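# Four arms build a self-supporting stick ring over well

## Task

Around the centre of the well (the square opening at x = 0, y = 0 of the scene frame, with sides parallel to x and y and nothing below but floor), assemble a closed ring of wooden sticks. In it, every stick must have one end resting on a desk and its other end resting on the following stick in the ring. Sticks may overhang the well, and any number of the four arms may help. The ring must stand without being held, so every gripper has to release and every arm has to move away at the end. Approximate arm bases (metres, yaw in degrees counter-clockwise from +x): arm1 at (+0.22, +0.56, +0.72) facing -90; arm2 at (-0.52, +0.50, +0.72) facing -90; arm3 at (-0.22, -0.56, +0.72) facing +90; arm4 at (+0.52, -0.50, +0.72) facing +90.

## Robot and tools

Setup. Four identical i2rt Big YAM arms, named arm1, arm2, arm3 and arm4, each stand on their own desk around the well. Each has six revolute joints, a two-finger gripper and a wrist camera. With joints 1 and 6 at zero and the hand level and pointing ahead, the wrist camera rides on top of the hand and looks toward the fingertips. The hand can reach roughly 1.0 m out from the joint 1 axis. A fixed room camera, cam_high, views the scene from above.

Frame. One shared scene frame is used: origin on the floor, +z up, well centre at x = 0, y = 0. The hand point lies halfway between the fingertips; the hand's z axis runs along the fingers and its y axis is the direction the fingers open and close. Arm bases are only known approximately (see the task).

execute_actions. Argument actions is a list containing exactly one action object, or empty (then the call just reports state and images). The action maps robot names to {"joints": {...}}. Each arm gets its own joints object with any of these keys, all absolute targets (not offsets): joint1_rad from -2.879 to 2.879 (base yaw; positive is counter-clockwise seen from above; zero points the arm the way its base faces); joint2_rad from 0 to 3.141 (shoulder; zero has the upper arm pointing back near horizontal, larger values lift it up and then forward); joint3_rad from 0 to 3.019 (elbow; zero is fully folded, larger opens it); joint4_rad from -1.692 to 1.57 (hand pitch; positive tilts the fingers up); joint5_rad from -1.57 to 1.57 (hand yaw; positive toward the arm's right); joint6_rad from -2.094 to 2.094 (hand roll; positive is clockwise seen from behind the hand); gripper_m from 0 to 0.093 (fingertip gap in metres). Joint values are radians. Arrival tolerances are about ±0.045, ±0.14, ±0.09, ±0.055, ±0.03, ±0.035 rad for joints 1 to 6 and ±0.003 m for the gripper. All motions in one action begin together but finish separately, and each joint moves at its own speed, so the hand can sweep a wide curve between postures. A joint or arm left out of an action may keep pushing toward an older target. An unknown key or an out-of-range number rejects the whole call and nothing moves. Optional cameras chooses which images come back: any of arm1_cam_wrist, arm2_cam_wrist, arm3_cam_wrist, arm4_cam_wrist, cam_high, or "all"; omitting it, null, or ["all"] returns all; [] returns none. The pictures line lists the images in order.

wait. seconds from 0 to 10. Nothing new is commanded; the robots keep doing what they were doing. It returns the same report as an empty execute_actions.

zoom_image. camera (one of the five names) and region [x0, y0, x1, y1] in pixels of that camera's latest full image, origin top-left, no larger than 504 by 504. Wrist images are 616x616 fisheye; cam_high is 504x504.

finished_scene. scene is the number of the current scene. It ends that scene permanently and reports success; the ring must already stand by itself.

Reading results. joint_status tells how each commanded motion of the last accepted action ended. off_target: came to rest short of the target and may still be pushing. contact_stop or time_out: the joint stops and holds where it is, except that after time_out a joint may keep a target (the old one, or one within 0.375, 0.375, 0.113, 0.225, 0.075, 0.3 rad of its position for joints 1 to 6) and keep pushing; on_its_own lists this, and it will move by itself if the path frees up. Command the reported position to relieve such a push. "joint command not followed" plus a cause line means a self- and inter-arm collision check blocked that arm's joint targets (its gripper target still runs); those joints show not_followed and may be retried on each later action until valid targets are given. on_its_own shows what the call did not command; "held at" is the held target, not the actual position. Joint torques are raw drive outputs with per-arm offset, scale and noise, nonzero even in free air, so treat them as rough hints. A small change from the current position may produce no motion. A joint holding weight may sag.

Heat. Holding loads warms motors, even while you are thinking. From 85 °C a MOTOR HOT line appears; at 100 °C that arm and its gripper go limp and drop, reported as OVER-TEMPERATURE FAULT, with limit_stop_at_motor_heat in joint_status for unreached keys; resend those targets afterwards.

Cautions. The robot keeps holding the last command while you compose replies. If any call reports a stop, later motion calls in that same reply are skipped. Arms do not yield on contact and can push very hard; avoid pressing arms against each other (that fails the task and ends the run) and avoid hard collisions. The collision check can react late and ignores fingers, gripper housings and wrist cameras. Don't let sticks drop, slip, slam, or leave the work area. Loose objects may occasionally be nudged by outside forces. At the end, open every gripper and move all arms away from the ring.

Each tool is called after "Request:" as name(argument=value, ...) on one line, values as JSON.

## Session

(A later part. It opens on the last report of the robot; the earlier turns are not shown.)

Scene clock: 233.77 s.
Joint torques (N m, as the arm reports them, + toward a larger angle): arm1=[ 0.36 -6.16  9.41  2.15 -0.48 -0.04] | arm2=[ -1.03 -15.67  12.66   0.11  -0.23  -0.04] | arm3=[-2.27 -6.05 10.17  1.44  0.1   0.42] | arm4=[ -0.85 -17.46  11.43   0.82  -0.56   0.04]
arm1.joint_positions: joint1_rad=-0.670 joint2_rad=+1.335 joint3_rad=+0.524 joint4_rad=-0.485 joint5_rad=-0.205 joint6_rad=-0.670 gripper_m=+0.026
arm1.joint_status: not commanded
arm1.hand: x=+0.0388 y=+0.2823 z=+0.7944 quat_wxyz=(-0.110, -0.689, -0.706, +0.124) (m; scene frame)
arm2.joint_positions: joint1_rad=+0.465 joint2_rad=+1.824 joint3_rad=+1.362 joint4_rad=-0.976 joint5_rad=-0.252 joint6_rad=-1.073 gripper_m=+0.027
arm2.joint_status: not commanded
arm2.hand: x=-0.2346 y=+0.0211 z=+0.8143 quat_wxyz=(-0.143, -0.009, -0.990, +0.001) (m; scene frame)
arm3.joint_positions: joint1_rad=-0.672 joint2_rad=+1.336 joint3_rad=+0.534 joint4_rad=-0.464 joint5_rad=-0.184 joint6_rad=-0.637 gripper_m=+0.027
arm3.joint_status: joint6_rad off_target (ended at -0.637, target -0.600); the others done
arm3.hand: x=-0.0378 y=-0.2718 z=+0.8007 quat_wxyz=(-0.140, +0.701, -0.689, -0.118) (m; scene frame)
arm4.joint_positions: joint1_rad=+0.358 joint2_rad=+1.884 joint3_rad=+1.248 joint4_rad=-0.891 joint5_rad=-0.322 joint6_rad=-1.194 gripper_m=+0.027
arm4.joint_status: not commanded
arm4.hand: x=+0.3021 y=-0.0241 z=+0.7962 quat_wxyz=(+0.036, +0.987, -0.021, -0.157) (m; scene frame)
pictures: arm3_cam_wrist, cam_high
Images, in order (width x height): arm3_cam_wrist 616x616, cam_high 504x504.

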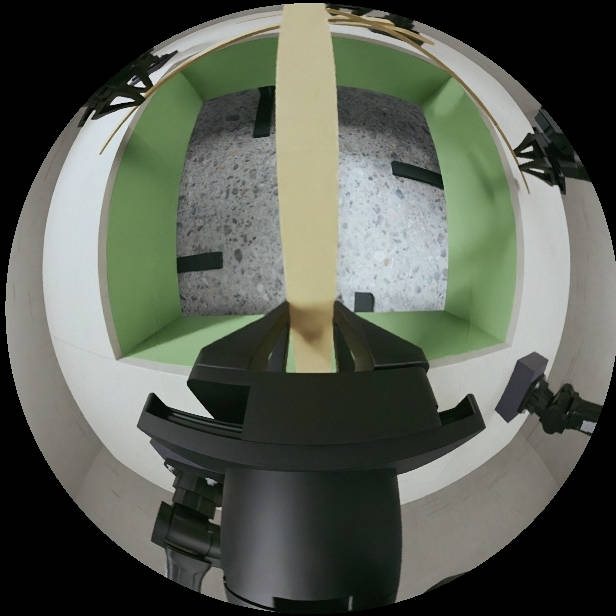

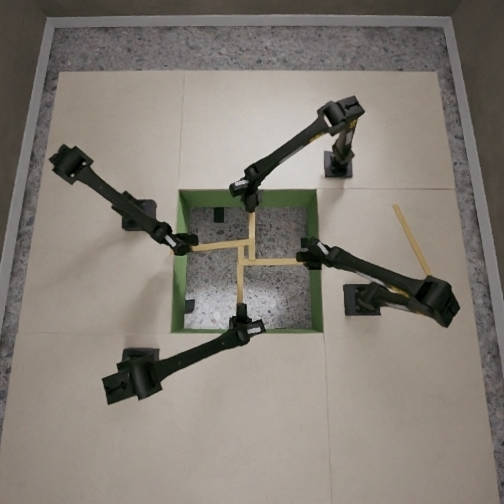

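Request:
execute_actions(actions=[{"arm3":{"joints":{"joint1_rad":-0.65,"joint6_rad":-0.58}},"arm4":{"joints":{"joint2_rad":1.845}},"arm1":{"joints":{"joint4_rad":-0.44}}}], cameras=[])

Request:
execute_actions(actions=[{"arm3":{"joints":{"joint3_rad":0.49}},"arm2":{"joints":{"joint2_rad":1.87}}}], cameras=[])

Request:
execute_actions(actions=[{"arm3":{"joints":{"joint1_rad":-0.685}}}], cameras=["cam_high","arm3_cam_wrist"])

Request:
zoom_image(camera="cam_high", region=[200,210,290,300])

Request:
zoom_image(camera="arm3_cam_wrist", region=[200,0,400,70])

Scene clock: 243.13 s.
Joint torques (N m, as the arm reports them, + toward a larger angle): arm1=[ 0.29 -6.2   9.41  2.2  -0.47 -0.03] | arm2=[ -0.8  -15.68  12.75   0.15  -0.19  -0.03] | arm3=[-0.67 -6.19 10.08  1.51  0.07  0.47] | arm4=[ -0.87 -19.49  11.68   0.81  -0.54   0.03]
arm1.joint_positions: joint1_rad=-0.670 joint2_rad=+1.335 joint3_rad=+0.524 joint4_rad=-0.466 joint5_rad=-0.205 joint6_rad=-0.671 gripper_m=+0.026
arm1.joint_status: all done
arm1.hand: x=+0.0360 y=+0.2787 z=+0.7957 quat_wxyz=(-0.111, -0.687, -0.706, +0.134) (m; scene frame)
arm2.joint_positions: joint1_rad=+0.465 joint2_rad=+1.824 joint3_rad=+1.362 joint4_rad=-0.976 joint5_rad=-0.254 joint6_rad=-1.075 gripper_m=+0.027
arm2.joint_status: not commanded
arm2.hand: x=-0.2343 y=+0.0212 z=+0.8143 quat_wxyz=(-0.143, -0.009, -0.990, +0.001) (m; scene frame)
arm3.joint_positions: joint1_rad=-0.650 joint2_rad=+1.336 joint3_rad=+0.534 joint4_rad=-0.464 joint5_rad=-0.183 joint6_rad=-0.620 gripper_m=+0.027
arm3.joint_status: joint6_rad time_out (moved +0.018 of +0.057); the others done
arm3.on_its_own: joint6_rad reads -0.620 and still pushes toward -0.580 since a time_out
arm3.hand: x=-0.0441 y=-0.2681 z=+0.8008 quat_wxyz=(-0.138, +0.702, -0.688, -0.120) (m; scene frame)
arm4.joint_positions: joint1_rad=+0.358 joint2_rad=+1.858 joint3_rad=+1.248 joint4_rad=-0.891 joint5_rad=-0.322 joint6_rad=-1.194 gripper_m=+0.027
arm4.joint_status: all done
arm4.hand: x=+0.3010 y=-0.0212 z=+0.8094 quat_wxyz=(+0.024, +0.986, -0.020, -0.161) (m; scene frame)
pictures: none
No camera images: the call's "cameras" was empty. Leave "cameras" out to get every camera's image.

not run: a stop came earlier in this reply.

not run: a stop came earlier in this reply.

Region (200, 210, 290, 300) of cam_high's 504x504 image, scaled by 5.600, with more detail than that image has.

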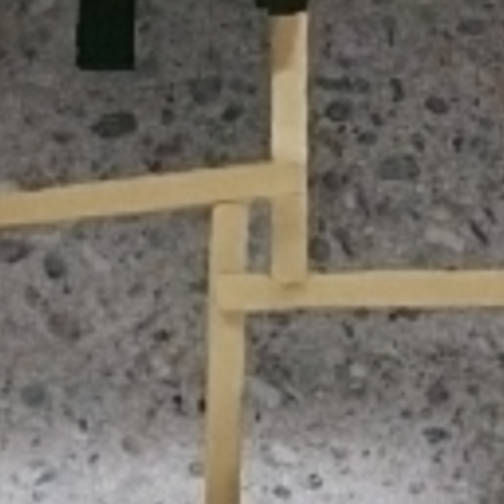

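Region (200, 0, 400, 70) of arm3_cam_wrist's 616x616 image, scaled by 2.520, with more detail than that image has; it fills the top 176 rows of this view, and the rest is white.

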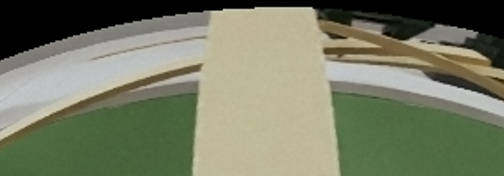

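Request:
execute_actions(actions=[{"arm3":{"joints":{"joint3_rad":0.50,"joint6_rad":-0.60}},"arm2":{"joints":{"joint2_rad":1.865}}}], cameras=["cam_high","arm3_cam_wrist"])

Request:
zoom_image(camera="cam_high", region=[200,210,290,300])

Request:
zoom_image(camera="arm3_cam_wrist", region=[200,0,400,70])

Scene clock: 247.37 s.
Joint torques (N m, as the arm reports them, + toward a larger angle): arm1=[ 0.18 -6.15  9.43  2.23 -0.48 -0.04] | arm2=[ -0.89 -15.12  12.73   0.13  -0.15  -0.03] | arm3=[-0.42 -5.63  7.23  1.22 -0.09  0.11] | arm4=[ -0.78 -19.33  11.56   0.87  -0.53   0.04]
arm1.joint_positions: joint1_rad=-0.670 joint2_rad=+1.335 joint3_rad=+0.524 joint4_rad=-0.466 joint5_rad=-0.205 joint6_rad=-0.671 gripper_m=+0.026
arm1.joint_status: not commanded
arm1.hand: x=+0.0360 y=+0.2787 z=+0.7957 quat_wxyz=(-0.111, -0.687, -0.706, +0.134) (m; scene frame)
arm2.joint_positions: joint1_rad=+0.465 joint2_rad=+1.830 joint3_rad=+1.362 joint4_rad=-0.976 joint5_rad=-0.255 joint6_rad=-1.075 gripper_m=+0.027
arm2.joint_status: all done
arm2.hand: x=-0.2345 y=+0.0216 z=+0.8107 quat_wxyz=(-0.142, -0.009, -0.990, -0.002) (m; scene frame)
arm3.joint_positions: joint1_rad=-0.650 joint2_rad=+1.338 joint3_rad=+0.492 joint4_rad=-0.462 joint5_rad=-0.179 joint6_rad=-0.610 gripper_m=+0.027
arm3.joint_status: all done
arm3.hand: x=-0.0559 y=-0.2855 z=+0.7864 quat_wxyz=(-0.118, +0.700, -0.695, -0.116) (m; scene frame)
arm4.joint_positions: joint1_rad=+0.358 joint2_rad=+1.858 joint3_rad=+1.248 joint4_rad=-0.891 joint5_rad=-0.323 joint6_rad=-1.194 gripper_m=+0.027
arm4.joint_status: not commanded
arm4.hand: x=+0.3009 y=-0.0212 z=+0.8094 quat_wxyz=(+0.024, +0.986, -0.020, -0.162) (m; scene frame)
pictures: arm3_cam_wrist, cam_high
Images, in order (width x height): arm3_cam_wrist 616x616, cam_high 504x504.

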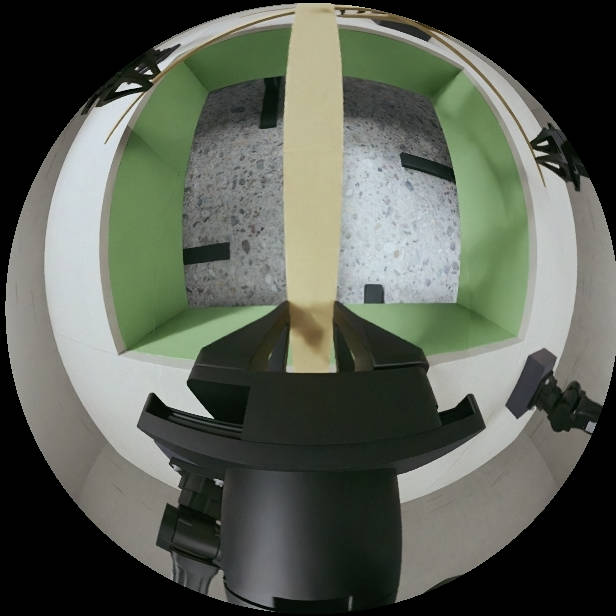

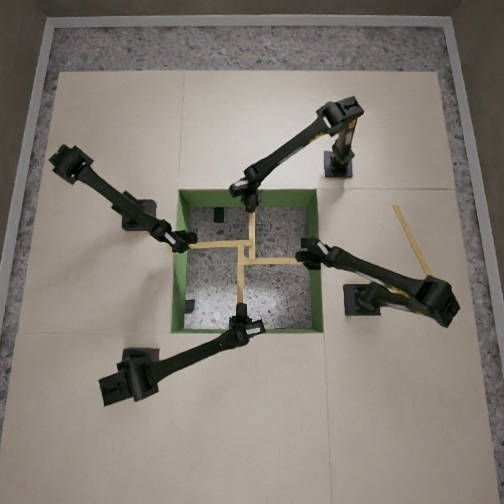

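Region (200, 210, 290, 300) of cam_high's 504x504 image, scaled by 5.600, with more detail than that image has.

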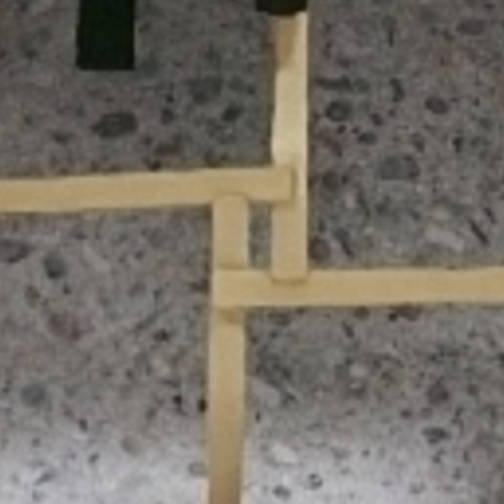

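Region (200, 0, 400, 70) of arm3_cam_wrist's 616x616 image, scaled by 2.520, with more detail than that image has; it fills the top 176 rows of this view, and the rest is white.

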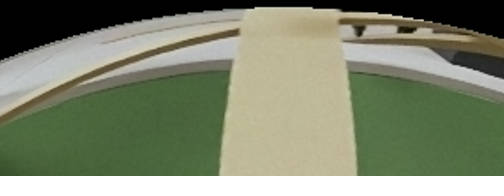

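Request:
execute_actions(actions=[{"arm3":{"joints":{"joint3_rad":0.55,"joint2_rad":1.39,"joint1_rad":-0.68}}}], cameras=["cam_high","arm3_cam_wrist"])

Request:
zoom_image(camera="cam_high", region=[200,210,290,300])

Request:
zoom_image(camera="arm3_cam_wrist", region=[200,0,400,70])

Scene clock: 251.90 s.
Joint torques (N m, as the arm reports them, + toward a larger angle): arm1=[ 0.46 -6.3   9.41  2.2  -0.47 -0.02] | arm2=[ -1.07 -14.97  12.67   0.15  -0.18  -0.03] | arm3=[-0.8  -6.09  9.36  1.22 -0.1   0.12] | arm4=[ -0.54 -19.66  11.63   0.87  -0.5    0.04]
arm1.joint_positions: joint1_rad=-0.670 joint2_rad=+1.335 joint3_rad=+0.524 joint4_rad=-0.466 joint5_rad=-0.205 joint6_rad=-0.672 gripper_m=+0.026
arm1.joint_status: not commanded
arm1.hand: x=+0.0360 y=+0.2787 z=+0.7957 quat_wxyz=(-0.111, -0.686, -0.706, +0.134) (m; scene frame)
arm2.joint_positions: joint1_rad=+0.465 joint2_rad=+1.830 joint3_rad=+1.362 joint4_rad=-0.976 joint5_rad=-0.255 joint6_rad=-1.075 gripper_m=+0.027
arm2.joint_status: not commanded
arm2.hand: x=-0.2345 y=+0.0216 z=+0.8107 quat_wxyz=(-0.142, -0.009, -0.990, -0.002) (m; scene frame)
arm3.joint_positions: joint1_rad=-0.675 joint2_rad=+1.387 joint3_rad=+0.511 joint4_rad=-0.462 joint5_rad=-0.179 joint6_rad=-0.610 gripper_m=+0.027
arm3.joint_status: all done
arm3.hand: x=-0.0470 y=-0.2869 z=+0.7778 quat_wxyz=(-0.105, +0.691, -0.706, -0.113) (m; scene frame)
arm4.joint_positions: joint1_rad=+0.358 joint2_rad=+1.858 joint3_rad=+1.248 joint4_rad=-0.891 joint5_rad=-0.323 joint6_rad=-1.194 gripper_m=+0.027
arm4.joint_status: not commanded
arm4.hand: x=+0.3009 y=-0.0212 z=+0.8094 quat_wxyz=(+0.024, +0.986, -0.020, -0.162) (m; scene frame)
pictures: arm3_cam_wrist, cam_high
Images, in order (width x height): arm3_cam_wrist 616x616, cam_high 504x504.

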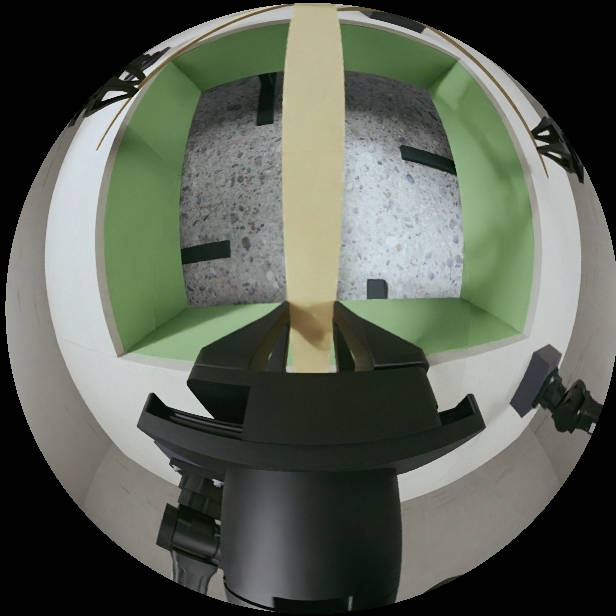

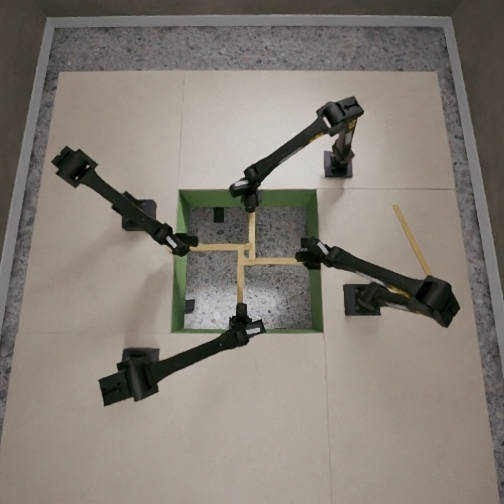

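Region (200, 210, 290, 300) of cam_high's 504x504 image, scaled by 5.600, with more detail than that image has.

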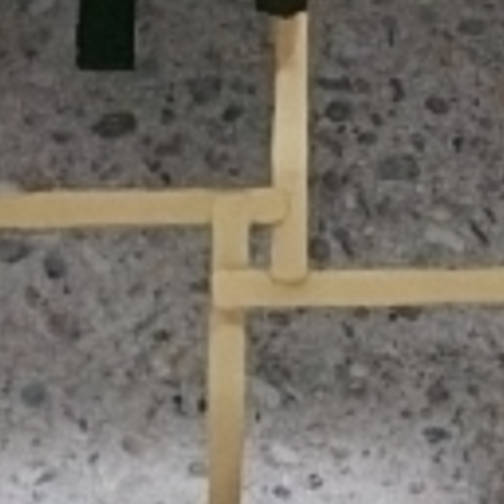

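Region (200, 0, 400, 70) of arm3_cam_wrist's 616x616 image, scaled by 2.520, with more detail than that image has; it fills the top 176 rows of this view, and the rest is white.

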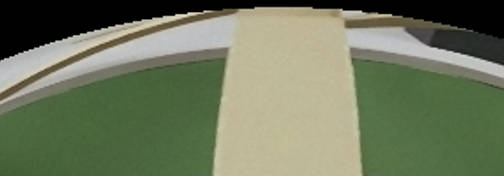

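Request:
execute_actions(actions=[], cameras=["arm2_cam_wrist","arm1_cam_wrist"])

Request:
zoom_image(camera="arm2_cam_wrist", region=[200,0,400,70])

Request:
zoom_image(camera="arm1_cam_wrist", region=[200,0,400,70])

Scene clock: 256.27 s.
Joint torques (N m, as the arm reports them, + toward a larger angle): arm1=[ 0.3  -6.    9.38  2.22 -0.47 -0.03] | arm2=[ -1.38 -15.32  12.62   0.14  -0.18  -0.03] | arm3=[-0.94 -6.8   9.28  1.21 -0.11  0.15] | arm4=[ -0.86 -19.6   11.62   0.91  -0.53   0.04]
arm1.joint_positions: joint1_rad=-0.670 joint2_rad=+1.335 joint3_rad=+0.524 joint4_rad=-0.466 joint5_rad=-0.205 joint6_rad=-0.672 gripper_m=+0.026
arm1.joint_status: not commanded
arm1.hand: x=+0.0360 y=+0.2787 z=+0.7957 quat_wxyz=(-0.111, -0.686, -0.706, +0.134) (m; scene frame)
arm2.joint_positions: joint1_rad=+0.465 joint2_rad=+1.830 joint3_rad=+1.362 joint4_rad=-0.976 joint5_rad=-0.255 joint6_rad=-1.075 gripper_m=+0.027
arm2.joint_status: not commanded
arm2.hand: x=-0.2345 y=+0.0216 z=+0.8107 quat_wxyz=(-0.142, -0.009, -0.990, -0.002) (m; scene frame)
arm3.joint_positions: joint1_rad=-0.675 joint2_rad=+1.387 joint3_rad=+0.511 joint4_rad=-0.462 joint5_rad=-0.179 joint6_rad=-0.610 gripper_m=+0.027
arm3.joint_status: all done
arm3.hand: x=-0.0470 y=-0.2869 z=+0.7778 quat_wxyz=(-0.105, +0.691, -0.706, -0.113) (m; scene frame)
arm4.joint_positions: joint1_rad=+0.358 joint2_rad=+1.858 joint3_rad=+1.248 joint4_rad=-0.891 joint5_rad=-0.323 joint6_rad=-1.194 gripper_m=+0.027
arm4.joint_status: not commanded
arm4.hand: x=+0.3009 y=-0.0212 z=+0.8094 quat_wxyz=(+0.024, +0.986, -0.020, -0.162) (m; scene frame)
pictures: arm1_cam_wrist, arm2_cam_wrist
Images, in order (width x height): arm1_cam_wrist 616x616, arm2_cam_wrist 616x616.

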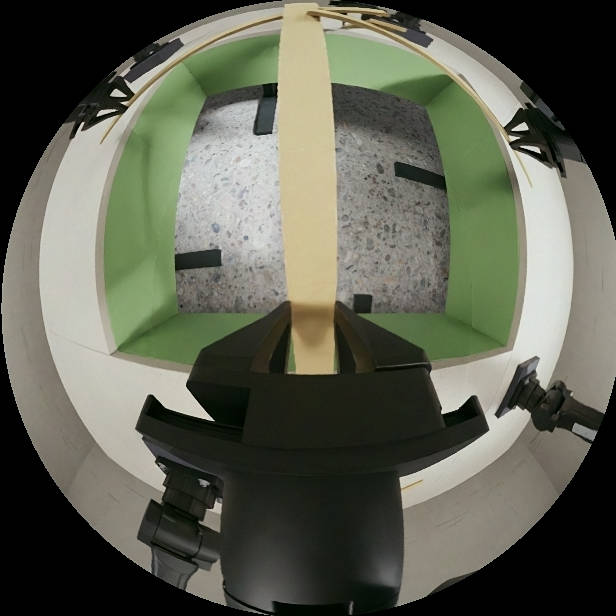

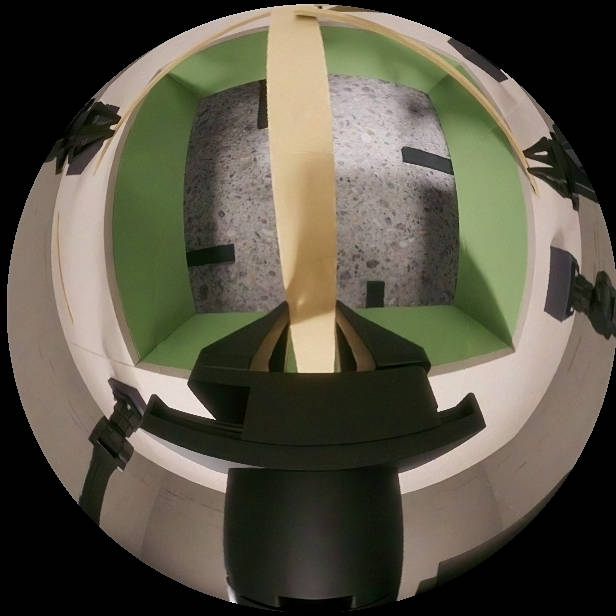

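Region (200, 0, 400, 70) of arm2_cam_wrist's 616x616 image, scaled by 2.520, with more detail than that image has; it fills the top 176 rows of this view, and the rest is white.

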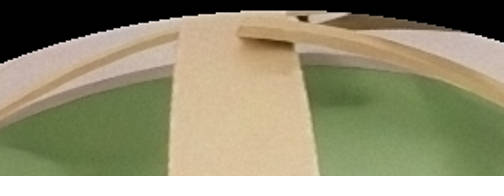

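Region (200, 0, 400, 70) of arm1_cam_wrist's 616x616 image, scaled by 2.520, with more detail than that image has; it fills the top 176 rows of this view, and the rest is white.

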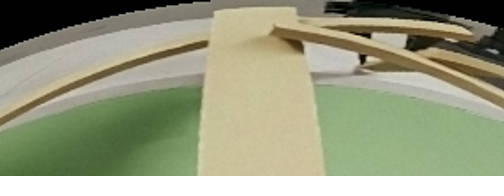

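Request:
execute_actions(actions=[{"arm1":{"joints":{"joint1_rad":-0.69,"joint2_rad":1.41,"joint3_rad":0.555,"joint4_rad":-0.50,"joint5_rad":-0.18}},"arm3":{"joints":{"joint2_rad":1.435,"joint3_rad":0.59,"joint4_rad":-0.49,"joint5_rad":-0.162}},"arm2":{"joints":{"joint2_rad":1.895,"joint4_rad":-1.0,"joint5_rad":-0.22}},"arm4":{"joints":{"joint2_rad":1.92,"joint4_rad":-0.915,"joint5_rad":-0.28}}}], cameras=["cam_high"])

Request:
zoom_image(camera="cam_high", region=[200,210,290,300])

Scene clock: 264.30 s.
Joint torques (N m, as the arm reports them, + toward a larger angle): arm1=[-0.06 -7.21  8.5   0.29 -0.1   0.01] | arm2=[ -1.14 -16.29  12.13  -0.04  -0.04   0.  ] | arm3=[-0.67 -6.91  8.84  0.26 -0.11  0.12] | arm4=[ -1.06 -18.46  10.88  -0.25  -0.34   0.04]
arm1.joint_positions: joint1_rad=-0.674 joint2_rad=+1.402 joint3_rad=+0.524 joint4_rad=-0.484 joint5_rad=-0.183 joint6_rad=-0.676 gripper_m=+0.026
arm1.joint_status: all done
arm1.hand: x=+0.0401 y=+0.2923 z=+0.7737 quat_wxyz=(-0.095, -0.695, -0.707, +0.094) (m; scene frame)
arm2.joint_positions: joint1_rad=+0.465 joint2_rad=+1.869 joint3_rad=+1.365 joint4_rad=-0.986 joint5_rad=-0.223 joint6_rad=-1.080 gripper_m=+0.027
arm2.joint_status: all done
arm2.hand: x=-0.2407 y=+0.0225 z=+0.7900 quat_wxyz=(-0.118, -0.010, -0.993, -0.014) (m; scene frame)
arm3.joint_positions: joint1_rad=-0.675 joint2_rad=+1.429 joint3_rad=+0.556 joint4_rad=-0.483 joint5_rad=-0.163 joint6_rad=-0.609 gripper_m=+0.027
arm3.joint_status: all done
arm3.hand: x=-0.0371 y=-0.2783 z=+0.7769 quat_wxyz=(-0.097, +0.691, -0.709, -0.103) (m; scene frame)
arm4.joint_positions: joint1_rad=+0.359 joint2_rad=+1.913 joint3_rad=+1.253 joint4_rad=-0.905 joint5_rad=-0.277 joint6_rad=-1.194 gripper_m=+0.027
arm4.joint_status: all done
arm4.hand: x=+0.3104 y=-0.0264 z=+0.7812 quat_wxyz=(+0.046, +0.990, -0.025, -0.130) (m; scene frame)
pictures: cam_high
Images, in order (width x height): cam_high 504x504.

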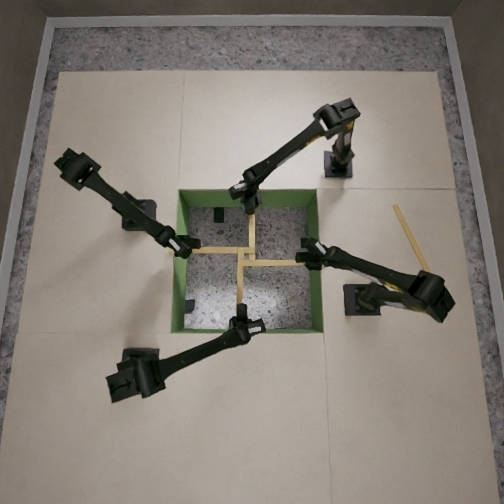

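Region (200, 210, 290, 300) of cam_high's 504x504 image, scaled by 5.600, with more detail than that image has.

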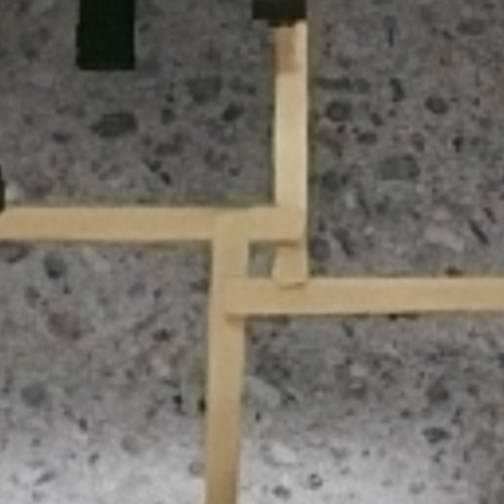

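Request:
execute_actions(actions=[{"arm1":{"joints":{"joint2_rad":1.44,"joint3_rad":0.61}},"arm3":{"joints":{"joint2_rad":1.455,"joint3_rad":0.61}},"arm2":{"joints":{"joint1_rad":0.485,"joint6_rad":-1.1}}}], cameras=["cam_high"])

Request:
zoom_image(camera="cam_high", region=[200,210,290,300])

Scene clock: 270.07 s.
Joint torques (N m, as the arm reports them, + toward a larger angle): arm1=[ 0.06 -7.66  8.92  0.48 -0.1   0.06] | arm2=[ -0.58 -16.12  12.13   0.08  -0.06  -0.07] | arm3=[-0.93 -7.29  9.28  0.33 -0.09  0.12] | arm4=[ -0.79 -17.82  10.8   -0.24  -0.36   0.02]
arm1.joint_positions: joint1_rad=-0.674 joint2_rad=+1.426 joint3_rad=+0.575 joint4_rad=-0.488 joint5_rad=-0.183 joint6_rad=-0.681 gripper_m=+0.026
arm1.joint_status: all done
arm1.hand: x=+0.0260 y=+0.2747 z=+0.7812 quat_wxyz=(-0.096, -0.691, -0.708, +0.105) (m; scene frame)
arm2.joint_positions: joint1_rad=+0.479 joint2_rad=+1.869 joint3_rad=+1.365 joint4_rad=-0.986 joint5_rad=-0.223 joint6_rad=-1.091 gripper_m=+0.027
arm2.joint_status: all done
arm2.hand: x=-0.2344 y=+0.0263 z=+0.7900 quat_wxyz=(-0.118, +0.002, -0.993, -0.014) (m; scene frame)
arm3.joint_positions: joint1_rad=-0.675 joint2_rad=+1.447 joint3_rad=+0.570 joint4_rad=-0.484 joint5_rad=-0.163 joint6_rad=-0.609 gripper_m=+0.027
arm3.joint_status: all done
arm3.hand: x=-0.0343 y=-0.2746 z=+0.7753 quat_wxyz=(-0.095, +0.691, -0.709, -0.103) (m; scene frame)
arm4.joint_positions: joint1_rad=+0.359 joint2_rad=+1.913 joint3_rad=+1.253 joint4_rad=-0.905 joint5_rad=-0.277 joint6_rad=-1.194 gripper_m=+0.027
arm4.joint_status: not commanded
arm4.hand: x=+0.3102 y=-0.0265 z=+0.7812 quat_wxyz=(+0.046, +0.990, -0.025, -0.130) (m; scene frame)
pictures: cam_high
Images, in order (width x height): cam_high 504x504.

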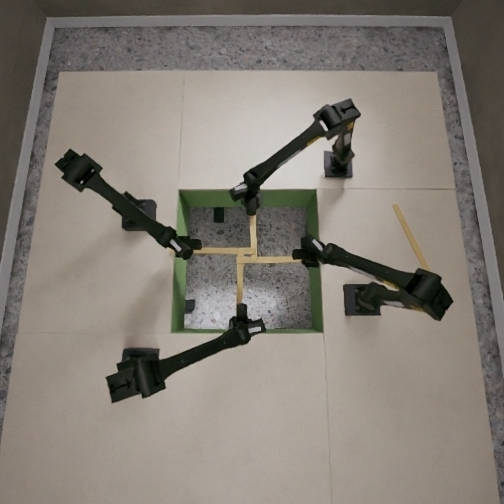

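Region (200, 210, 290, 300) of cam_high's 504x504 image, scaled by 5.600, with more detail than that image has.

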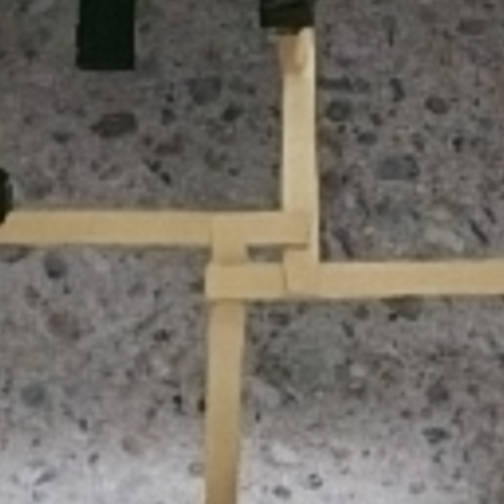

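Request:
execute_actions(actions=[{"arm1":{"joints":{"joint1_rad":-0.65}},"arm2":{"joints":{"joint1_rad":0.503,"joint6_rad":-1.115,"joint2_rad":1.92,"joint3_rad":1.425,"joint4_rad":-1.01}}}], cameras=["cam_high"])

Request:
zoom_image(camera="cam_high", region=[200,210,290,300])

Scene clock: 282.77 s.
Joint torques (N m, as the arm reports them, + toward a larger angle): arm1=[ 2.25 -7.44  8.97  0.46 -0.15  0.06] | arm2=[ -0.85 -16.11  12.31   0.    -0.04  -0.07] | arm3=[-0.96 -7.03  9.41  0.33 -0.08  0.14] | arm4=[ -0.97 -18.19  10.79  -0.26  -0.35   0.03]
arm1.joint_positions: joint1_rad=-0.663 joint2_rad=+1.426 joint3_rad=+0.575 joint4_rad=-0.488 joint5_rad=-0.182 joint6_rad=-0.681 gripper_m=+0.026
arm1.joint_status: all done
arm1.hand: x=+0.0289 y=+0.2728 z=+0.7811 quat_wxyz=(-0.096, -0.688, -0.712, +0.105) (m; scene frame)
arm2.joint_positions: joint1_rad=+0.499 joint2_rad=+1.885 joint3_rad=+1.389 joint4_rad=-0.995 joint5_rad=-0.223 joint6_rad=-1.107 gripper_m=+0.027
arm2.joint_status: all done
arm2.hand: x=-0.2221 y=+0.0264 z=+0.7892 quat_wxyz=(-0.118, +0.020, -0.993, -0.016) (m; scene frame)
arm3.joint_positions: joint1_rad=-0.675 joint2_rad=+1.447 joint3_rad=+0.570 joint4_rad=-0.484 joint5_rad=-0.163 joint6_rad=-0.609 gripper_m=+0.027
arm3.joint_status: not commanded
arm3.hand: x=-0.0343 y=-0.2746 z=+0.7753 quat_wxyz=(-0.095, +0.691, -0.709, -0.103) (m; scene frame)
arm4.joint_positions: joint1_rad=+0.359 joint2_rad=+1.913 joint3_rad=+1.253 joint4_rad=-0.905 joint5_rad=-0.277 joint6_rad=-1.194 gripper_m=+0.027
arm4.joint_status: not commanded
arm4.hand: x=+0.3102 y=-0.0265 z=+0.7812 quat_wxyz=(+0.046, +0.990, -0.025, -0.130) (m; scene frame)
pictures: cam_high
Images, in order (width x height): cam_high 504x504.

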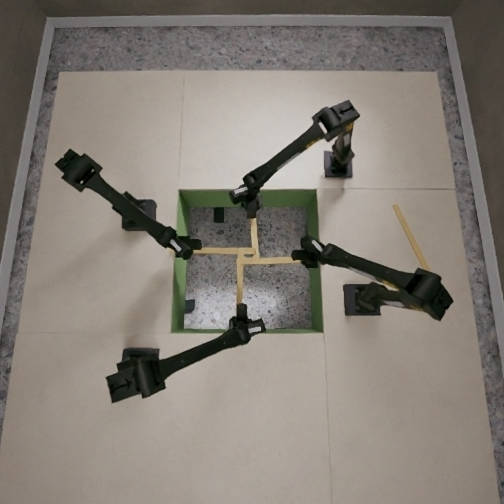

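Region (200, 210, 290, 300) of cam_high's 504x504 image, scaled by 5.600, with more detail than that image has.

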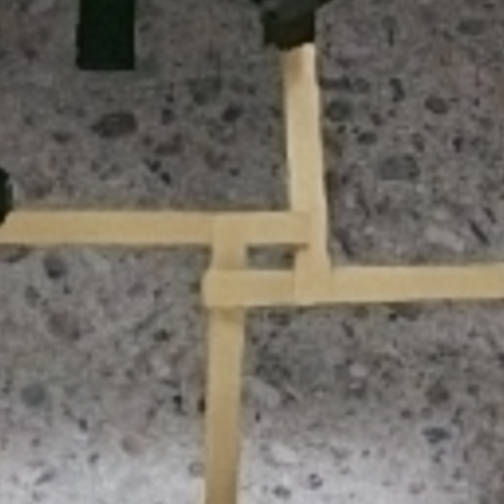

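Request:
execute_actions(actions=[{"arm1":{"joints":{"joint1_rad":-0.645}},"arm2":{"joints":{"joint6_rad":-1.045}},"arm3":{"joints":{"joint3_rad":0.63}}}], cameras=["cam_high"])

Request:
zoom_image(camera="cam_high", region=[200,210,290,300])

Scene clock: 288.77 s.
Joint torques (N m, as the arm reports them, + toward a larger angle): arm1=[ 2.25 -7.57  8.97  0.48 -0.16  0.07] | arm2=[ -0.85 -15.99  12.32   0.01  -0.05   0.29] | arm3=[-1.16 -7.09  9.42  0.45 -0.11  0.1 ] | arm4=[ -0.98 -18.15  10.93  -0.22  -0.35   0.02]
arm1.joint_positions: joint1_rad=-0.659 joint2_rad=+1.426 joint3_rad=+0.575 joint4_rad=-0.488 joint5_rad=-0.181 joint6_rad=-0.681 gripper_m=+0.026
arm1.joint_status: all done
arm1.hand: x=+0.0300 y=+0.2720 z=+0.7811 quat_wxyz=(-0.096, -0.686, -0.713, +0.105) (m; scene frame)
arm2.joint_positions: joint1_rad=+0.499 joint2_rad=+1.885 joint3_rad=+1.389 joint4_rad=-0.995 joint5_rad=-0.223 joint6_rad=-1.070 gripper_m=+0.027
arm2.joint_status: all done
arm2.hand: x=-0.2219 y=+0.0265 z=+0.7892 quat_wxyz=(-0.117, +0.001, -0.993, -0.018) (m; scene frame)
arm3.joint_positions: joint1_rad=-0.675 joint2_rad=+1.447 joint3_rad=+0.592 joint4_rad=-0.485 joint5_rad=-0.162 joint6_rad=-0.609 gripper_m=+0.027
arm3.joint_status: all done
arm3.hand: x=-0.0275 y=-0.2660 z=+0.7818 quat_wxyz=(-0.105, +0.691, -0.708, -0.104) (m; scene frame)
arm4.joint_positions: joint1_rad=+0.359 joint2_rad=+1.913 joint3_rad=+1.253 joint4_rad=-0.905 joint5_rad=-0.277 joint6_rad=-1.194 gripper_m=+0.027
arm4.joint_status: not commanded
arm4.hand: x=+0.3102 y=-0.0265 z=+0.7812 quat_wxyz=(+0.046, +0.990, -0.025, -0.130) (m; scene frame)
pictures: cam_high
Images, in order (width x height): cam_high 504x504.

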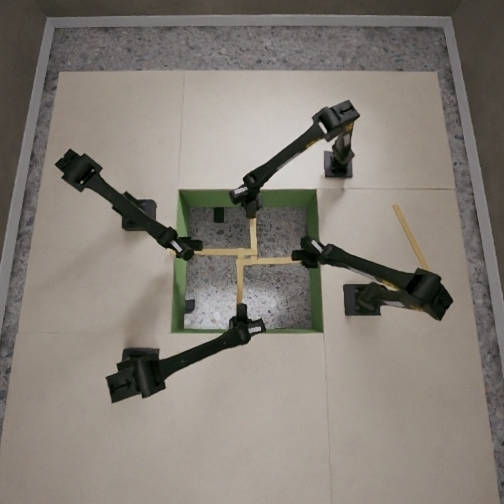

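Region (200, 210, 290, 300) of cam_high's 504x504 image, scaled by 5.600, with more detail than that image has.

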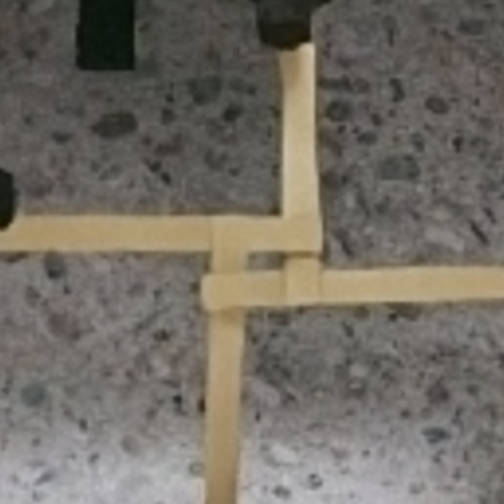

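Request:
execute_actions(actions=[{"arm1":{"joints":{"joint1_rad":-0.655,"joint2_rad":1.50,"joint3_rad":0.625,"joint4_rad":-0.525,"joint5_rad":-0.163}},"arm3":{"joints":{"joint2_rad":1.515,"joint3_rad":0.635,"joint4_rad":-0.515,"joint5_rad":-0.145}},"arm2":{"joints":{"joint2_rad":1.955,"joint4_rad":-1.025,"joint5_rad":-0.197}},"arm4":{"joints":{"joint2_rad":1.96,"joint3_rad":1.305,"joint4_rad":-0.93,"joint5_rad":-0.25}}}], cameras=["cam_high"])

Request:
zoom_image(camera="cam_high", region=[200,210,290,300])

Scene clock: 297.93 s.
Joint torques (N m, as the arm reports them, + toward a larger angle): arm1=[ 1.44 -8.64  8.39  0.15 -0.01  0.09] | arm2=[ -1.01 -16.39  11.68  -0.12   0.12   0.24] | arm3=[-0.98 -8.06  8.61  0.07  0.01  0.13] | arm4=[ -1.03 -17.79  10.76  -0.35  -0.23   0.09]
arm1.joint_positions: joint1_rad=-0.659 joint2_rad=+1.490 joint3_rad=+0.592 joint4_rad=-0.507 joint5_rad=-0.168 joint6_rad=-0.683 gripper_m=+0.026
arm1.joint_status: all done
arm1.hand: x=+0.0310 y=+0.2773 z=+0.7645 quat_wxyz=(-0.086, -0.691, -0.714, +0.073) (m; scene frame)
arm2.joint_positions: joint1_rad=+0.502 joint2_rad=+1.922 joint3_rad=+1.393 joint4_rad=-1.009 joint5_rad=-0.205 joint6_rad=-1.066 gripper_m=+0.027
arm2.joint_status: all done
arm2.hand: x=-0.2256 y=+0.0301 z=+0.7704 quat_wxyz=(-0.098, -0.002, -0.995, -0.034) (m; scene frame)
arm3.joint_positions: joint1_rad=-0.675 joint2_rad=+1.515 joint3_rad=+0.601 joint4_rad=-0.505 joint5_rad=-0.148 joint6_rad=-0.609 gripper_m=+0.027
arm3.joint_status: all done
arm3.hand: x=-0.0317 y=-0.2750 z=+0.7614 quat_wxyz=(-0.067, +0.692, -0.713, -0.092) (m; scene frame)
arm4.joint_positions: joint1_rad=+0.364 joint2_rad=+1.947 joint3_rad=+1.266 joint4_rad=-0.920 joint5_rad=-0.251 joint6_rad=-1.200 gripper_m=+0.027
arm4.joint_status: all done
arm4.hand: x=+0.3130 y=-0.0282 z=+0.7673 quat_wxyz=(+0.058, +0.992, -0.021, -0.111) (m; scene frame)
pictures: cam_high
Images, in order (width x height): cam_high 504x504.

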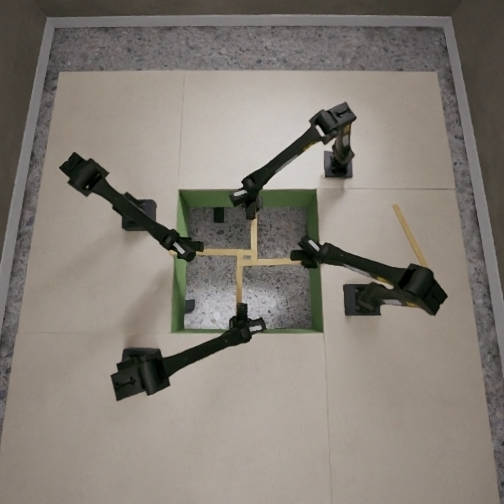

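Region (200, 210, 290, 300) of cam_high's 504x504 image, scaled by 5.600, with more detail than that image has.

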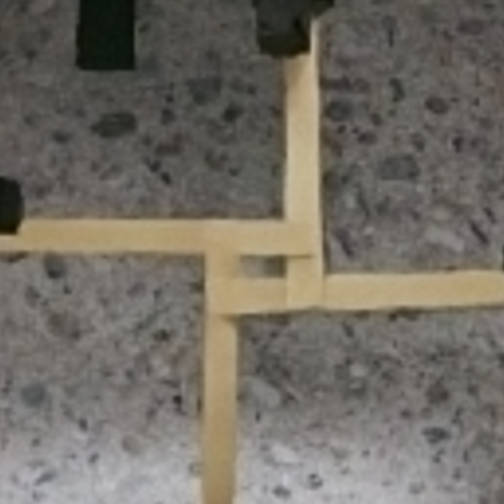

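Request:
execute_actions(actions=[{"arm1":{"joints":{"joint2_rad":1.54,"joint3_rad":0.64}},"arm3":{"joints":{"joint2_rad":1.54,"joint3_rad":0.645}},"arm2":{"joints":{"joint2_rad":1.97}},"arm4":{"joints":{"joint2_rad":1.995,"joint3_rad":1.315}}}], cameras=["cam_high"])

Request:
zoom_image(camera="cam_high", region=[150,170,350,350])

Request:
zoom_image(camera="cam_high", region=[200,210,290,300])

Scene clock: 305.60 s.
Joint torques (N m, as the arm reports them, + toward a larger angle): arm1=[ 1.45 -8.59  8.47  0.23 -0.08  0.09] | arm2=[ -1.13 -15.25  11.59   0.05   0.02   0.23] | arm3=[-1.08 -8.59  8.73  0.16 -0.02  0.15] | arm4=[ -1.26 -16.14  10.6   -0.17  -0.25   0.12]
arm1.joint_positions: joint1_rad=-0.659 joint2_rad=+1.527 joint3_rad=+0.604 joint4_rad=-0.511 joint5_rad=-0.166 joint6_rad=-0.684 gripper_m=+0.026
arm1.joint_status: all done
arm1.hand: x=+0.0311 y=+0.2780 z=+0.7560 quat_wxyz=(-0.084, -0.692, -0.714, +0.059) (m; scene frame)
arm2.joint_positions: joint1_rad=+0.502 joint2_rad=+1.927 joint3_rad=+1.393 joint4_rad=-1.012 joint5_rad=-0.202 joint6_rad=-1.066 gripper_m=+0.027
arm2.joint_status: all done
arm2.hand: x=-0.2265 y=+0.0307 z=+0.7676 quat_wxyz=(-0.095, -0.002, -0.995, -0.037) (m; scene frame)
arm3.joint_positions: joint1_rad=-0.675 joint2_rad=+1.533 joint3_rad=+0.607 joint4_rad=-0.508 joint5_rad=-0.147 joint6_rad=-0.609 gripper_m=+0.027
arm3.joint_status: all done
arm3.hand: x=-0.0318 y=-0.2752 z=+0.7572 quat_wxyz=(-0.060, +0.692, -0.714, -0.090) (m; scene frame)
arm4.joint_positions: joint1_rad=+0.364 joint2_rad=+1.963 joint3_rad=+1.277 joint4_rad=-0.925 joint5_rad=-0.250 joint6_rad=-1.203 gripper_m=+0.027
arm4.joint_status: all done
arm4.hand: x=+0.3126 y=-0.0269 z=+0.7623 quat_wxyz=(+0.063, +0.992, -0.021, -0.109) (m; scene frame)
pictures: cam_high
Images, in order (width x height): cam_high 504x504.

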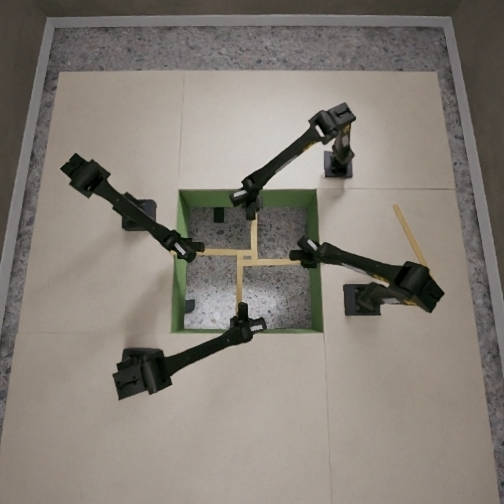

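Region (150, 170, 350, 350) of cam_high's 504x504 image, scaled by 2.520, with more detail than that image has; it fills the top 454 rows of this view, and the rest is white.

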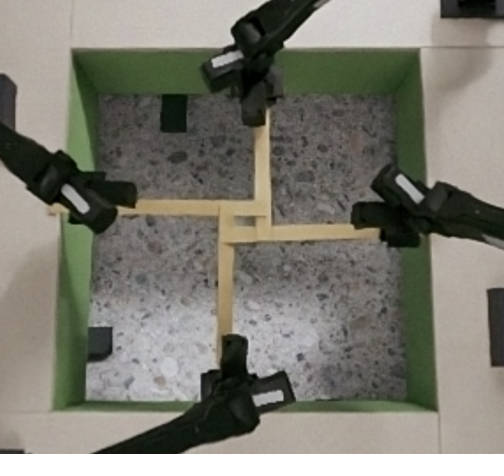

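Region (200, 210, 290, 300) of cam_high's 504x504 image, scaled by 5.600, with more detail than that image has.

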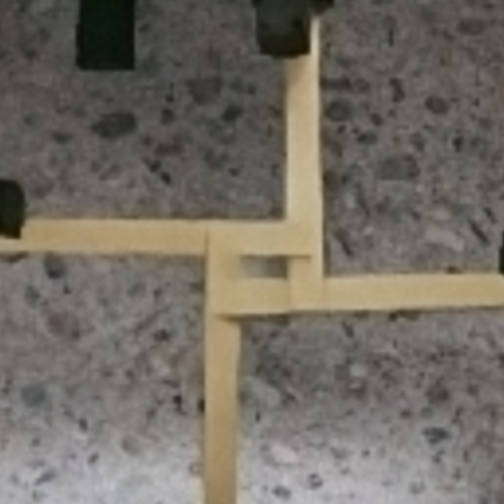

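Request:
execute_actions(actions=[{"arm1":{"joints":{"gripper_m":0.045}},"arm3":{"joints":{"gripper_m":0.045}},"arm2":{"joints":{"joint2_rad":1.93,"gripper_m":0.045}},"arm4":{"joints":{"joint2_rad":1.965,"gripper_m":0.045}}}], cameras=["cam_high"])

Request:
zoom_image(camera="cam_high", region=[200,210,290,300])

Request:
zoom_image(camera="cam_high", region=[150,170,350,350])

Scene clock: 310.00 s.
Joint torques (N m, as the arm reports them, + toward a larger angle): arm1=[ 1.32 -8.62  8.19  0.19 -0.08  0.1 ] | arm2=[ -1.01 -18.94  11.67  -0.03  -0.01   0.1 ] | arm3=[-0.93 -8.21  8.66  0.18 -0.01  0.12] | arm4=[ -1.37 -19.31  10.53  -0.11  -0.24   0.08]
arm1.joint_positions: joint1_rad=-0.659 joint2_rad=+1.527 joint3_rad=+0.608 joint4_rad=-0.511 joint5_rad=-0.166 joint6_rad=-0.684 gripper_m=+0.045
arm1.joint_status: all done
arm1.hand: x=+0.0297 y=+0.2762 z=+0.7571 quat_wxyz=(-0.084, -0.692, -0.714, +0.061) (m; scene frame)
arm2.joint_positions: joint1_rad=+0.502 joint2_rad=+1.927 joint3_rad=+1.393 joint4_rad=-1.012 joint5_rad=-0.200 joint6_rad=-1.053 gripper_m=+0.045
arm2.joint_status: all done
arm2.hand: x=-0.2267 y=+0.0306 z=+0.7675 quat_wxyz=(-0.094, -0.009, -0.995, -0.037) (m; scene frame)
arm3.joint_positions: joint1_rad=-0.675 joint2_rad=+1.533 joint3_rad=+0.610 joint4_rad=-0.508 joint5_rad=-0.147 joint6_rad=-0.609 gripper_m=+0.045
arm3.joint_status: all done
arm3.hand: x=-0.0309 y=-0.2740 z=+0.7579 quat_wxyz=(-0.062, +0.692, -0.714, -0.091) (m; scene frame)
arm4.joint_positions: joint1_rad=+0.364 joint2_rad=+1.963 joint3_rad=+1.278 joint4_rad=-0.925 joint5_rad=-0.250 joint6_rad=-1.199 gripper_m=+0.045
arm4.joint_status: all done
arm4.hand: x=+0.3124 y=-0.0264 z=+0.7627 quat_wxyz=(+0.063, +0.992, -0.022, -0.109) (m; scene frame)
pictures: cam_high
Images, in order (width x height): cam_high 504x504.

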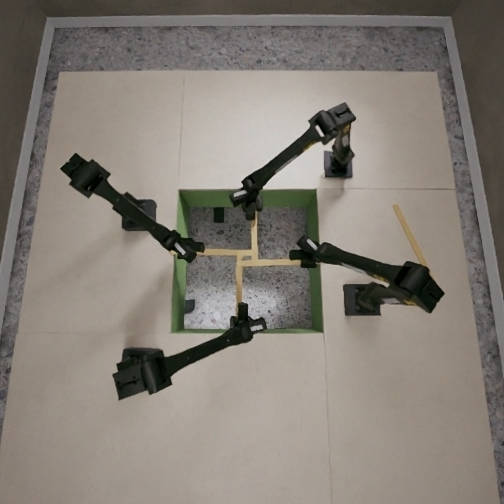

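Region (200, 210, 290, 300) of cam_high's 504x504 image, scaled by 5.600, with more detail than that image has.

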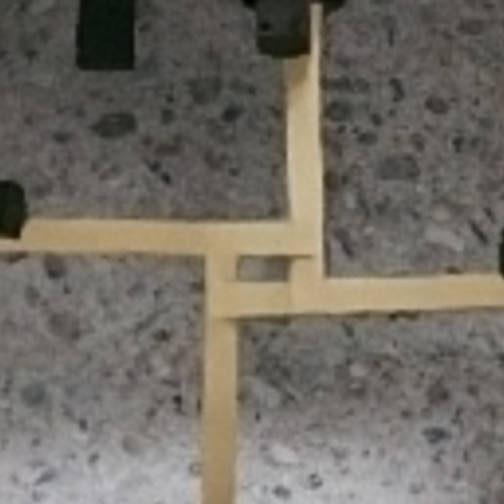

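Region (150, 170, 350, 350) of cam_high's 504x504 image, scaled by 2.520, with more detail than that image has; it fills the top 454 rows of this view, and the rest is white.

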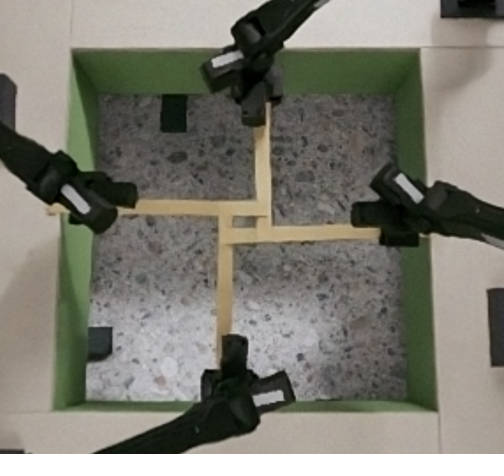

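Holding. Open wide and lift.

Request:
execute_actions(actions=[{"arm1":{"joints":{"gripper_m":0.075,"joint1_rad":-0.659,"joint3_rad":0.61}},"arm3":{"joints":{"gripper_m":0.075,"joint3_rad":0.61}},"arm2":{"joints":{"gripper_m":0.075,"joint3_rad":1.40}},"arm4":{"joints":{"gripper_m":0.075,"joint3_rad":1.28}}}], cameras=[])

Request:
execute_actions(actions=[{"arm1":{"joints":{"joint2_rad":1.2}},"arm3":{"joints":{"joint2_rad":1.2}},"arm2":{"joints":{"joint2_rad":1.7}},"arm4":{"joints":{"joint2_rad":1.73}}}], cameras=["cam_high"])

Request:
zoom_image(camera="cam_high", region=[150,170,350,350])

Scene clock: 314.73 s.
Joint torques (N m, as the arm reports them, + toward a larger angle): arm1=[ 1.14 -8.65  5.92  0.2  -0.09  0.1 ] | arm2=[ -1.21 -19.12   9.52   0.03  -0.04   0.09] | arm3=[-1.05 -8.29  5.94  0.09  0.    0.12] | arm4=[ -1.48 -19.24   7.64  -0.14  -0.23   0.08]
arm1.joint_positions: joint1_rad=-0.659 joint2_rad=+1.527 joint3_rad=+0.608 joint4_rad=-0.511 joint5_rad=-0.166 joint6_rad=-0.684 gripper_m=+0.075
arm1.joint_status: all done
arm1.hand: x=+0.0297 y=+0.2762 z=+0.7571 quat_wxyz=(-0.084, -0.692, -0.714, +0.061) (m; scene frame)
arm2.joint_positions: joint1_rad=+0.502 joint2_rad=+1.927 joint3_rad=+1.393 joint4_rad=-1.012 joint5_rad=-0.200 joint6_rad=-1.052 gripper_m=+0.075
arm2.joint_status: all done
arm2.hand: x=-0.2267 y=+0.0306 z=+0.7675 quat_wxyz=(-0.094, -0.009, -0.995, -0.037) (m; scene frame)
arm3.joint_positions: joint1_rad=-0.675 joint2_rad=+1.533 joint3_rad=+0.610 joint4_rad=-0.508 joint5_rad=-0.147 joint6_rad=-0.609 gripper_m=+0.075
arm3.joint_status: all done
arm3.hand: x=-0.0309 y=-0.2740 z=+0.7579 quat_wxyz=(-0.062, +0.692, -0.714, -0.091) (m; scene frame)
arm4.joint_positions: joint1_rad=+0.364 joint2_rad=+1.963 joint3_rad=+1.278 joint4_rad=-0.925 joint5_rad=-0.250 joint6_rad=-1.199 gripper_m=+0.075
arm4.joint_status: all done
arm4.hand: x=+0.3124 y=-0.0264 z=+0.7627 quat_wxyz=(+0.063, +0.992, -0.023, -0.109) (m; scene frame)
pictures: none
No camera images: the call's "cameras" was empty. Leave "cameras" out to get every camera's image.

Scene clock: 315.93 s.
Joint torques (N m, as the arm reports them, + toward a larger angle): arm1=[ 1.12 -5.87  8.61  0.82 -0.07  0.11] | arm2=[ -1.17 -14.14  11.29   0.36  -0.05   0.11] | arm3=[-0.89 -4.7   8.78  0.75 -0.02  0.13] | arm4=[ -1.08 -15.42  10.05   0.37  -0.26   0.1 ]
arm1.joint_positions: joint1_rad=-0.659 joint2_rad=+1.191 joint3_rad=+0.603 joint4_rad=-0.511 joint5_rad=-0.166 joint6_rad=-0.684 gripper_m=+0.075
arm1.joint_status: all done
arm1.hand: x=+0.0097 y=+0.2483 z=+0.8686 quat_wxyz=(-0.100, -0.664, -0.707, +0.223) (m; scene frame)
arm2.joint_positions: joint1_rad=+0.502 joint2_rad=+1.671 joint3_rad=+1.390 joint4_rad=-1.012 joint5_rad=-0.199 joint6_rad=-1.052 gripper_m=+0.075
arm2.joint_status: all done
arm2.hand: x=-0.2233 y=+0.0236 z=+0.9040 quat_wxyz=(-0.154, +0.004, -0.985, +0.073) (m; scene frame)
arm3.joint_positions: joint1_rad=-0.675 joint2_rad=+1.188 joint3_rad=+0.604 joint4_rad=-0.508 joint5_rad=-0.147 joint6_rad=-0.609 gripper_m=+0.075
arm3.joint_status: all done
arm3.hand: x=-0.0094 y=-0.2484 z=+0.8727 quat_wxyz=(-0.226, +0.681, -0.687, -0.114) (m; scene frame)
arm4.joint_positions: joint1_rad=+0.364 joint2_rad=+1.711 joint3_rad=+1.272 joint4_rad=-0.925 joint5_rad=-0.250 joint6_rad=-1.199 gripper_m=+0.075
arm4.joint_status: all done
arm4.hand: x=+0.3052 y=-0.0058 z=+0.8881 quat_wxyz=(-0.052, +0.987, -0.007, -0.151) (m; scene frame)
pictures: cam_high
Images, in order (width x height): cam_high 504x504.

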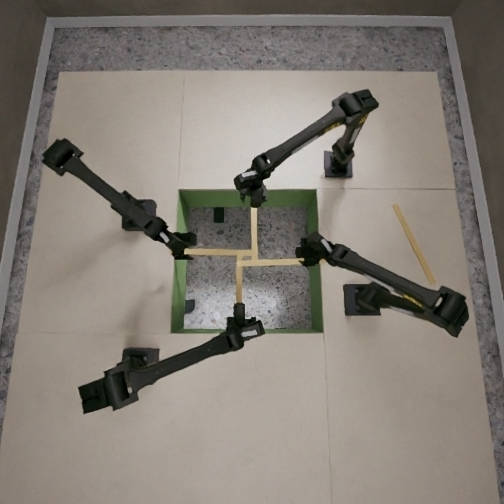

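Region (150, 170, 350, 350) of cam_high's 504x504 image, scaled by 2.520, with more detail than that image has; it fills the top 454 rows of this view, and the rest is white.

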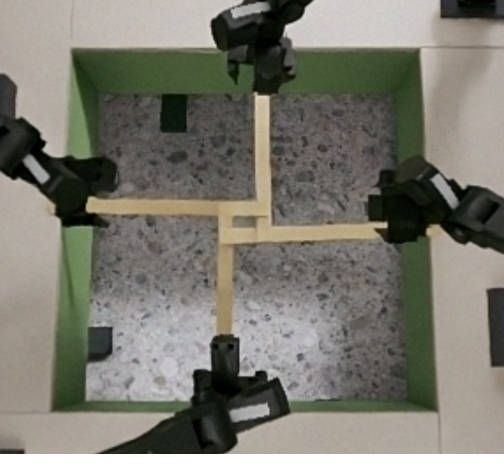

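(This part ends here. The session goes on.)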